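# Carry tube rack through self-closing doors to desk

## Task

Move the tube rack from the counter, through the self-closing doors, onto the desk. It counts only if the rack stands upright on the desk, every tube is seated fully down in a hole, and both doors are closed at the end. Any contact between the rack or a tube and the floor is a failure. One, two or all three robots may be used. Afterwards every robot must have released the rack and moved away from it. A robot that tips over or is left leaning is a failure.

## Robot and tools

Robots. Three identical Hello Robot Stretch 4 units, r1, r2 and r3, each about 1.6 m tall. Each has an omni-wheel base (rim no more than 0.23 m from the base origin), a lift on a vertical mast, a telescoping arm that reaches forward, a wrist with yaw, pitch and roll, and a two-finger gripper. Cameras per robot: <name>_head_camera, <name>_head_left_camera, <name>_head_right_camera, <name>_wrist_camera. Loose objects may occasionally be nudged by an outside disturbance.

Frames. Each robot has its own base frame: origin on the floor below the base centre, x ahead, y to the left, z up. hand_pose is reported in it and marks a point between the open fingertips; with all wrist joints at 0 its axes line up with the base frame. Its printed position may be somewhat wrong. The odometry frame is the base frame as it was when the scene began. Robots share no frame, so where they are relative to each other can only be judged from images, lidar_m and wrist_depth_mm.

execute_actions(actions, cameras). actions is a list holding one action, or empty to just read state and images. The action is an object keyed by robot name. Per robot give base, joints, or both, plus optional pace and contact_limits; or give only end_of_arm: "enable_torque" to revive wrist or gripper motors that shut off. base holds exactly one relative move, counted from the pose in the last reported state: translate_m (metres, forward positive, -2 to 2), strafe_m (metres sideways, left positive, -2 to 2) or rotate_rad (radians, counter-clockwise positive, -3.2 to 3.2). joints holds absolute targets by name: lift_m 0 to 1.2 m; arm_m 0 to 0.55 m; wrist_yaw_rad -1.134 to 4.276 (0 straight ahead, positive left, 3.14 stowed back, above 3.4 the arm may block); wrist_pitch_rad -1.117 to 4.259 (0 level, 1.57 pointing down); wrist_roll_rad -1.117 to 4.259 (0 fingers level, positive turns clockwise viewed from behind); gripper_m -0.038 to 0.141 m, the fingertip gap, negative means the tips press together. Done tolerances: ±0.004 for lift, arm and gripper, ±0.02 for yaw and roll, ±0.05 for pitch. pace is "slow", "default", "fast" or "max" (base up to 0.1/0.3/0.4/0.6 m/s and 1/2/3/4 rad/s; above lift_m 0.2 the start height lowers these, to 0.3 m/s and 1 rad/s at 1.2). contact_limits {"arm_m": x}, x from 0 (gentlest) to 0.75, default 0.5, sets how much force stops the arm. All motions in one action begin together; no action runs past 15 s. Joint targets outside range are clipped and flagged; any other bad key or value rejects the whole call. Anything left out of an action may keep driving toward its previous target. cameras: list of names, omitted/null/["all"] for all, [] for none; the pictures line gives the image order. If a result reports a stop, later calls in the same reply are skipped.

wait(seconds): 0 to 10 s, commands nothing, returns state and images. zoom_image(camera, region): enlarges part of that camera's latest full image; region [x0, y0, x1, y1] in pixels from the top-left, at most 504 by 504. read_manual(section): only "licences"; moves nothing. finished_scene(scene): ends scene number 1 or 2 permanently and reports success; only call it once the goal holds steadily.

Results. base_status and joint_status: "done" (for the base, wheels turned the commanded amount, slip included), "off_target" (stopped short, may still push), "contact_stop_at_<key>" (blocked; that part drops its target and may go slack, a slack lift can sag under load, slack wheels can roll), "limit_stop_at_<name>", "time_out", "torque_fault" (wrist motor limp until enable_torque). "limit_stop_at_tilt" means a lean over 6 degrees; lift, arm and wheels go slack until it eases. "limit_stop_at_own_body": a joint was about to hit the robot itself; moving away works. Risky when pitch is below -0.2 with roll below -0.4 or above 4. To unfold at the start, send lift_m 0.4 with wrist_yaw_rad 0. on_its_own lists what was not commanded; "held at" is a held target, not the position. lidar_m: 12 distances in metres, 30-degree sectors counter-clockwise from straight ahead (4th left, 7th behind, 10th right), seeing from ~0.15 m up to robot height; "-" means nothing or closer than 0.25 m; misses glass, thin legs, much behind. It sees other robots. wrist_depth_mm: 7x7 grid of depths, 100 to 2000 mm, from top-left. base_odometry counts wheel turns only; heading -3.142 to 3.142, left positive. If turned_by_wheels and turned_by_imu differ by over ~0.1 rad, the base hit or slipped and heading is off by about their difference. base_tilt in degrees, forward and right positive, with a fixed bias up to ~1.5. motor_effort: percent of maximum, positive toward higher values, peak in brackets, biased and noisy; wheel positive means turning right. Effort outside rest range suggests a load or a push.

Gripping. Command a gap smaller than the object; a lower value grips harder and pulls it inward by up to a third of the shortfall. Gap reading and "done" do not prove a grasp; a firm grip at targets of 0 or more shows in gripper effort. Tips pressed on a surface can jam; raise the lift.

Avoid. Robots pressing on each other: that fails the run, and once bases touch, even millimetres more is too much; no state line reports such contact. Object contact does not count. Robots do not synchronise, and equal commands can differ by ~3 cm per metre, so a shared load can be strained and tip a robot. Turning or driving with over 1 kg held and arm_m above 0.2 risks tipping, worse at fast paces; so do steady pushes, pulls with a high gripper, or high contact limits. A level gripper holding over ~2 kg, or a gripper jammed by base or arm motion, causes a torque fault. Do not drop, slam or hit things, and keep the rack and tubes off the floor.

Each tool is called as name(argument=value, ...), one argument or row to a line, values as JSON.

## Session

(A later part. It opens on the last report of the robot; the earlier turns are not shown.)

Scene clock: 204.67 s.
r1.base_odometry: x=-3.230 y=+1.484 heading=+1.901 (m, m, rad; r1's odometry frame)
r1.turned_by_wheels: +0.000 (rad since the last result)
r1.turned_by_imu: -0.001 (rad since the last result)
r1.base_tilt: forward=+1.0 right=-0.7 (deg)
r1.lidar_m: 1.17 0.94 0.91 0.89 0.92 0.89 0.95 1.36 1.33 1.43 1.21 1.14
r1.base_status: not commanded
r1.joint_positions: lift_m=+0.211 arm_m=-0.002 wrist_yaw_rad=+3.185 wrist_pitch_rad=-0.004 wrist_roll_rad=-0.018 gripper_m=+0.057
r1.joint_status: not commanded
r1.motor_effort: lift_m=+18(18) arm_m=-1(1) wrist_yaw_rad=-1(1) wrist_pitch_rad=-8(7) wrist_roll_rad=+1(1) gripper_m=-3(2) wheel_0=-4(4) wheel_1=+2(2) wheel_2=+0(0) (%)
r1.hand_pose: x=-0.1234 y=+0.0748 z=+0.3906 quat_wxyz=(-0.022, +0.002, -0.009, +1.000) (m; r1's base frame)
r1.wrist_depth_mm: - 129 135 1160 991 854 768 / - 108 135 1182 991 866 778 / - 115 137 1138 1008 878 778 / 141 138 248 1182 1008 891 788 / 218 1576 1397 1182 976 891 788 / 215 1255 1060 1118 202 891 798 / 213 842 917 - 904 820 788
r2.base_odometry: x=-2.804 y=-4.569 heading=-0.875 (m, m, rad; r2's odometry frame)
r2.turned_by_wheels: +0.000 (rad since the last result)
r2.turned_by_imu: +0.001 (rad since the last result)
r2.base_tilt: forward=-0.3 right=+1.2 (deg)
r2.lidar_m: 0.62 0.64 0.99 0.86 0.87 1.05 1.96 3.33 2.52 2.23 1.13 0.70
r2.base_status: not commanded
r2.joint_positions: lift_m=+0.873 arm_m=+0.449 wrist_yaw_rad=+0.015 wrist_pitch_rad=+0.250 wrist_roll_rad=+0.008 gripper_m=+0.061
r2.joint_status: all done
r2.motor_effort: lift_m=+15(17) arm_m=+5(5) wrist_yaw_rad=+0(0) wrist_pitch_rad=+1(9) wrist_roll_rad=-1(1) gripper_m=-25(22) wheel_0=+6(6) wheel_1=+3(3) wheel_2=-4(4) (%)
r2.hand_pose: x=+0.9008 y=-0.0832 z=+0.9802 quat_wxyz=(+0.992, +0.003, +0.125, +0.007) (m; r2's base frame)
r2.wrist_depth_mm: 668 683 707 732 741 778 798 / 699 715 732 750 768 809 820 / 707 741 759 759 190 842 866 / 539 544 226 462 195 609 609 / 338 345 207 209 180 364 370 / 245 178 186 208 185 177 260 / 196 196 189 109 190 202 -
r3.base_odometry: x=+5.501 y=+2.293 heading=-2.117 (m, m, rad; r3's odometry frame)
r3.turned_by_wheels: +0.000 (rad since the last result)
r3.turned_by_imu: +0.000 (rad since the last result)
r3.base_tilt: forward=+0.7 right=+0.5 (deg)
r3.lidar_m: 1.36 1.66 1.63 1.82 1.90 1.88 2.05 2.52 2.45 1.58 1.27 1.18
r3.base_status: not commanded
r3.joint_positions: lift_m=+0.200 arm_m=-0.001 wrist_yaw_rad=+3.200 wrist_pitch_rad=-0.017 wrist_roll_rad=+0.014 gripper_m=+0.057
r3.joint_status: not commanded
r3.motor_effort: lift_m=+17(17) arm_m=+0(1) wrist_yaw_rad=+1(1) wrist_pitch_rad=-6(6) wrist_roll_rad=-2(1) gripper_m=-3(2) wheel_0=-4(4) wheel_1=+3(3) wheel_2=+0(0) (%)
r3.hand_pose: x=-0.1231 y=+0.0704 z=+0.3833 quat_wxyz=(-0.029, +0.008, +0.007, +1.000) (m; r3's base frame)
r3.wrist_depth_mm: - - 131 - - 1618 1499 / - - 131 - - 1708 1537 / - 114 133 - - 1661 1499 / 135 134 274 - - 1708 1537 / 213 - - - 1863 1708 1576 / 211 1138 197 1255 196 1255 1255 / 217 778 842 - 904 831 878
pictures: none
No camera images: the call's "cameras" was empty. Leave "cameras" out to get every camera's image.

execute_actions(
  actions=[
    {"r2":{"joints":{"gripper_m":0.141}},"r1":{"base":{"rotate_rad":-1.0},"pace":"fast"},"r3":{"base":{"rotate_rad":-0.8},"pace":"fast"}},
  ],
  cameras=["r2_wrist_camera","r3_head_camera"],
)

Scene clock: 208.60 s.
r1.base_odometry: x=-3.231 y=+1.484 heading=+0.902 (m, m, rad; r1's odometry frame)
r1.turned_by_wheels: -0.999 (rad since the last result)
r1.turned_by_imu: -1.005 (rad since the last result)
r1.base_tilt: forward=+1.0 right=-0.7 (deg)
r1.lidar_m: 1.18 1.15 1.11 0.93 0.90 0.90 0.91 0.89 0.98 1.32 1.35 1.46
r1.base_status: done
r1.joint_positions: lift_m=+0.211 arm_m=-0.002 wrist_yaw_rad=+3.185 wrist_pitch_rad=-0.004 wrist_roll_rad=-0.018 gripper_m=+0.057
r1.joint_status: not commanded
r1.motor_effort: lift_m=+18(18) arm_m=-1(1) wrist_yaw_rad=-1(1) wrist_pitch_rad=-8(10) wrist_roll_rad=+0(1) gripper_m=-2(1) wheel_0=+5(12) wheel_1=+1(11) wheel_2=+5(11) (%)
r1.hand_pose: x=-0.1234 y=+0.0748 z=+0.3906 quat_wxyz=(-0.022, +0.002, -0.009, +1.000) (m; r1's base frame)
r1.wrist_depth_mm: - 129 135 1118 1229 960 778 / - 109 135 1118 1229 976 798 / - 115 137 1138 1229 991 798 / 141 138 247 1138 1255 991 809 / 217 960 1025 1160 1229 1008 798 / 215 960 1008 1118 202 991 788 / 213 842 917 - 904 842 798
r2.base_odometry: x=-2.804 y=-4.569 heading=-0.875 (m, m, rad; r2's odometry frame)
r2.turned_by_wheels: +0.000 (rad since the last result)
r2.turned_by_imu: +0.001 (rad since the last result)
r2.base_tilt: forward=-0.1 right=+1.0 (deg)
r2.lidar_m: 0.63 0.62 0.99 0.87 0.86 1.04 1.97 3.32 2.54 2.24 1.12 0.68
r2.base_status: not commanded
r2.joint_positions: lift_m=+0.873 arm_m=+0.449 wrist_yaw_rad=+0.015 wrist_pitch_rad=+0.252 wrist_roll_rad=+0.008 gripper_m=+0.141
r2.joint_status: all done
r2.motor_effort: lift_m=+16(16) arm_m=+5(5) wrist_yaw_rad=+0(1) wrist_pitch_rad=-4(12) wrist_roll_rad=+0(1) gripper_m=+3(25) wheel_0=+6(5) wheel_1=+3(3) wheel_2=-4(3) (%)
r2.hand_pose: x=+0.9007 y=-0.0833 z=+0.9796 quat_wxyz=(+0.992, +0.003, +0.126, +0.007) (m; r2's base frame)
r2.wrist_depth_mm: 668 683 715 741 741 759 809 / 691 707 741 750 788 809 820 / 699 732 759 778 214 842 854 / 517 539 445 449 208 591 609 / 330 338 225 230 201 359 362 / 242 231 202 233 196 211 257 / 193 195 202 110 201 200 204
r3.base_odometry: x=+5.501 y=+2.293 heading=-2.916 (m, m, rad; r3's odometry frame)
r3.turned_by_wheels: -0.799 (rad since the last result)
r3.turned_by_imu: -0.817 (rad since the last result)
r3.base_tilt: forward=+0.6 right=+0.3 (deg)
r3.lidar_m: 1.17 1.27 1.56 1.63 1.66 2.07 1.89 1.92 2.38 2.45 2.10 1.36
r3.base_status: done
r3.joint_positions: lift_m=+0.200 arm_m=-0.001 wrist_yaw_rad=+3.200 wrist_pitch_rad=-0.017 wrist_roll_rad=+0.014 gripper_m=+0.057
r3.joint_status: not commanded
r3.motor_effort: lift_m=+17(17) arm_m=-1(1) wrist_yaw_rad=+1(1) wrist_pitch_rad=-6(6) wrist_roll_rad=-1(2) gripper_m=-2(4) wheel_0=+5(10) wheel_1=+3(14) wheel_2=+1(12) (%)
r3.hand_pose: x=-0.1231 y=+0.0704 z=+0.3833 quat_wxyz=(-0.029, +0.008, +0.007, +1.000) (m; r3's base frame)
r3.wrist_depth_mm: - - 131 1921 - - - / - - 132 - - - - / - 114 133 - - - - / 135 134 274 - - - - / 213 1863 1863 - - - - / 213 1138 196 1229 196 1229 1229 / 216 788 878 - 904 820 878
pictures: r2_wrist_camera, r3_head_camera
Images, in order (width x height): r2_wrist_camera 616x392, r3_head_camera 420x560.

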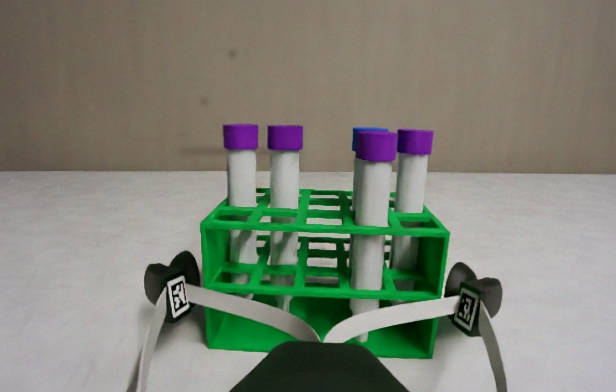

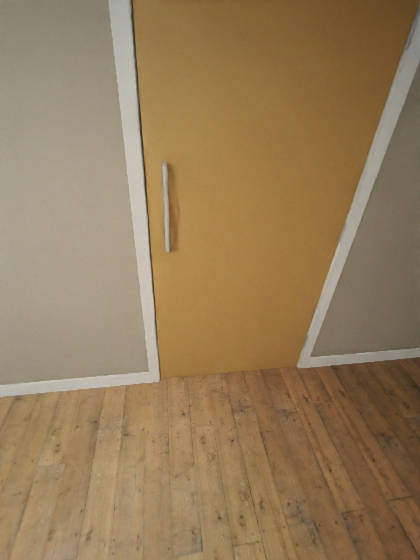

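execute_actions(
  actions=[
    {"r2":{"joints":{"arm_m":0},"base":{"translate_m":-0.2},"pace":"fast"},"r1":{"base":{"rotate_rad":-1.0},"pace":"fast"}},
  ],
  cameras=["r2_wrist_camera","r1_head_camera"],
)

Scene clock: 216.10 s.
r1.base_odometry: x=-3.231 y=+1.484 heading=-0.097 (m, m, rad; r1's odometry frame)
r1.turned_by_wheels: -0.999 (rad since the last result)
r1.turned_by_imu: -1.006 (rad since the last result)
r1.base_tilt: forward=+1.0 right=-0.7 (deg)
r1.lidar_m: 1.34 1.47 1.15 1.14 1.05 0.92 0.89 0.93 0.90 0.90 0.99 1.32
r1.base_status: done
r1.joint_positions: lift_m=+0.211 arm_m=-0.002 wrist_yaw_rad=+3.185 wrist_pitch_rad=-0.004 wrist_roll_rad=-0.018 gripper_m=+0.057
r1.joint_status: not commanded
r1.motor_effort: lift_m=+18(18) arm_m=-1(1) wrist_yaw_rad=-1(1) wrist_pitch_rad=-8(9) wrist_roll_rad=+1(2) gripper_m=-2(4) wheel_0=+4(11) wheel_1=+3(13) wheel_2=+6(12) (%)
r1.hand_pose: x=-0.1234 y=+0.0748 z=+0.3906 quat_wxyz=(-0.022, +0.002, -0.009, +1.000) (m; r1's base frame)
r1.wrist_depth_mm: - 129 135 1025 976 931 904 / - 108 135 1025 976 931 904 / - 115 137 1025 1008 960 917 / 141 138 248 1060 1008 976 917 / 217 1098 1060 1042 991 976 917 / 215 1098 1025 1060 202 976 917 / 213 842 917 - 904 831 854
r2.base_odometry: x=-2.932 y=-4.415 heading=-0.875 (m, m, rad; r2's odometry frame)
r2.turned_by_wheels: +0.000 (rad since the last result)
r2.turned_by_imu: +0.003 (rad since the last result)
r2.base_tilt: forward=-0.1 right=+1.1 (deg)
r2.lidar_m: 0.81 0.82 0.94 0.82 0.84 0.98 1.89 3.13 2.56 2.27 2.30 0.91
r2.base_status: done
r2.joint_positions: lift_m=+0.873 arm_m=+0.002 wrist_yaw_rad=+0.015 wrist_pitch_rad=+0.253 wrist_roll_rad=+0.008 gripper_m=+0.141
r2.joint_status: all done
joint sent to its limit — the command would take r2.arm_m past its lower limit, so that joint was sent only as far as its limit.
r2.motor_effort: lift_m=+16(17) arm_m=-5(6) wrist_yaw_rad=-1(0) wrist_pitch_rad=-7(8) wrist_roll_rad=+1(1) gripper_m=+0(0) wheel_0=-7(13) wheel_1=-1(12) wheel_2=+2(15) (%)
r2.hand_pose: x=+0.4538 y=-0.0833 z=+0.9794 quat_wxyz=(+0.992, +0.003, +0.126, +0.007) (m; r2's base frame)
r2.wrist_depth_mm: 1205 1281 1308 1336 1366 1430 1464 / 1281 1281 1336 1366 1464 1464 1499 / 1281 1281 1336 1078 1430 1537 1576 / 691 715 732 750 778 809 831 / 1397 1430 1464 1576 1661 1708 1255 / 1464 1464 1576 1618 1661 211 1863 / 1537 1499 1576 109 1708 1576 1618
r3.base_odometry: x=+5.501 y=+2.293 heading=-2.916 (m, m, rad; r3's odometry frame)
r3.turned_by_wheels: +0.000 (rad since the last result)
r3.turned_by_imu: +0.000 (rad since the last result)
r3.base_tilt: forward=+0.6 right=+0.3 (deg)
r3.lidar_m: 1.18 1.25 1.55 1.64 1.67 2.07 1.90 1.91 2.38 2.46 2.10 1.36
r3.base_status: not commanded
r3.joint_positions: lift_m=+0.200 arm_m=-0.001 wrist_yaw_rad=+3.200 wrist_pitch_rad=-0.017 wrist_roll_rad=+0.014 gripper_m=+0.057
r3.joint_status: not commanded
r3.motor_effort: lift_m=+17(17) arm_m=-1(1) wrist_yaw_rad=+0(0) wrist_pitch_rad=-6(6) wrist_roll_rad=-2(3) gripper_m=-2(4) wheel_0=+5(5) wheel_1=+3(3) wheel_2=+1(1) (%)
r3.hand_pose: x=-0.1231 y=+0.0704 z=+0.3833 quat_wxyz=(-0.029, +0.008, +0.007, +1.000) (m; r3's base frame)
r3.wrist_depth_mm: - - 131 1983 - - - / - - 132 - - - - / - 114 133 - - - - / 135 134 276 - - - - / 213 1808 1863 - - - - / 211 1138 196 1205 196 1229 1229 / 216 798 854 - 904 831 891
pictures: r1_head_camera, r2_wrist_camera
Images, in order (width x height): r1_head_camera 420x560, r2_wrist_camera 616x392.

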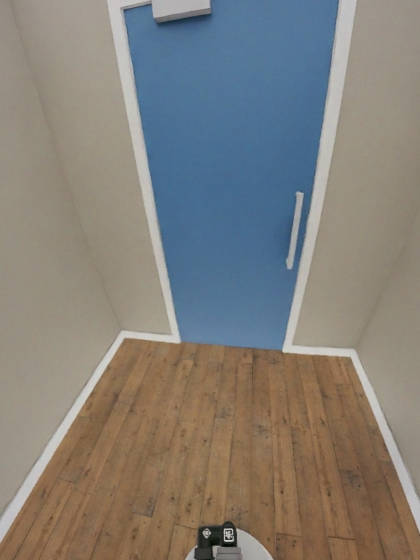

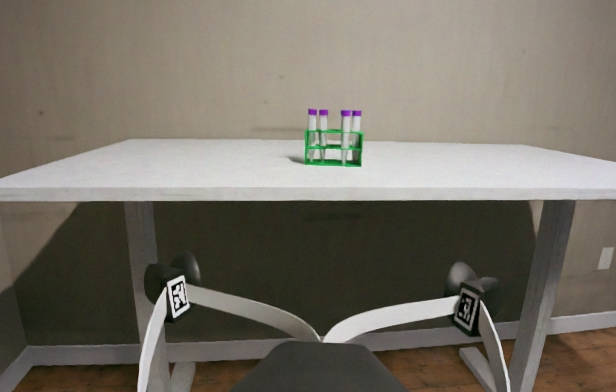

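finished_scene(
  scene=2,
)

The scene is finished: the task was done.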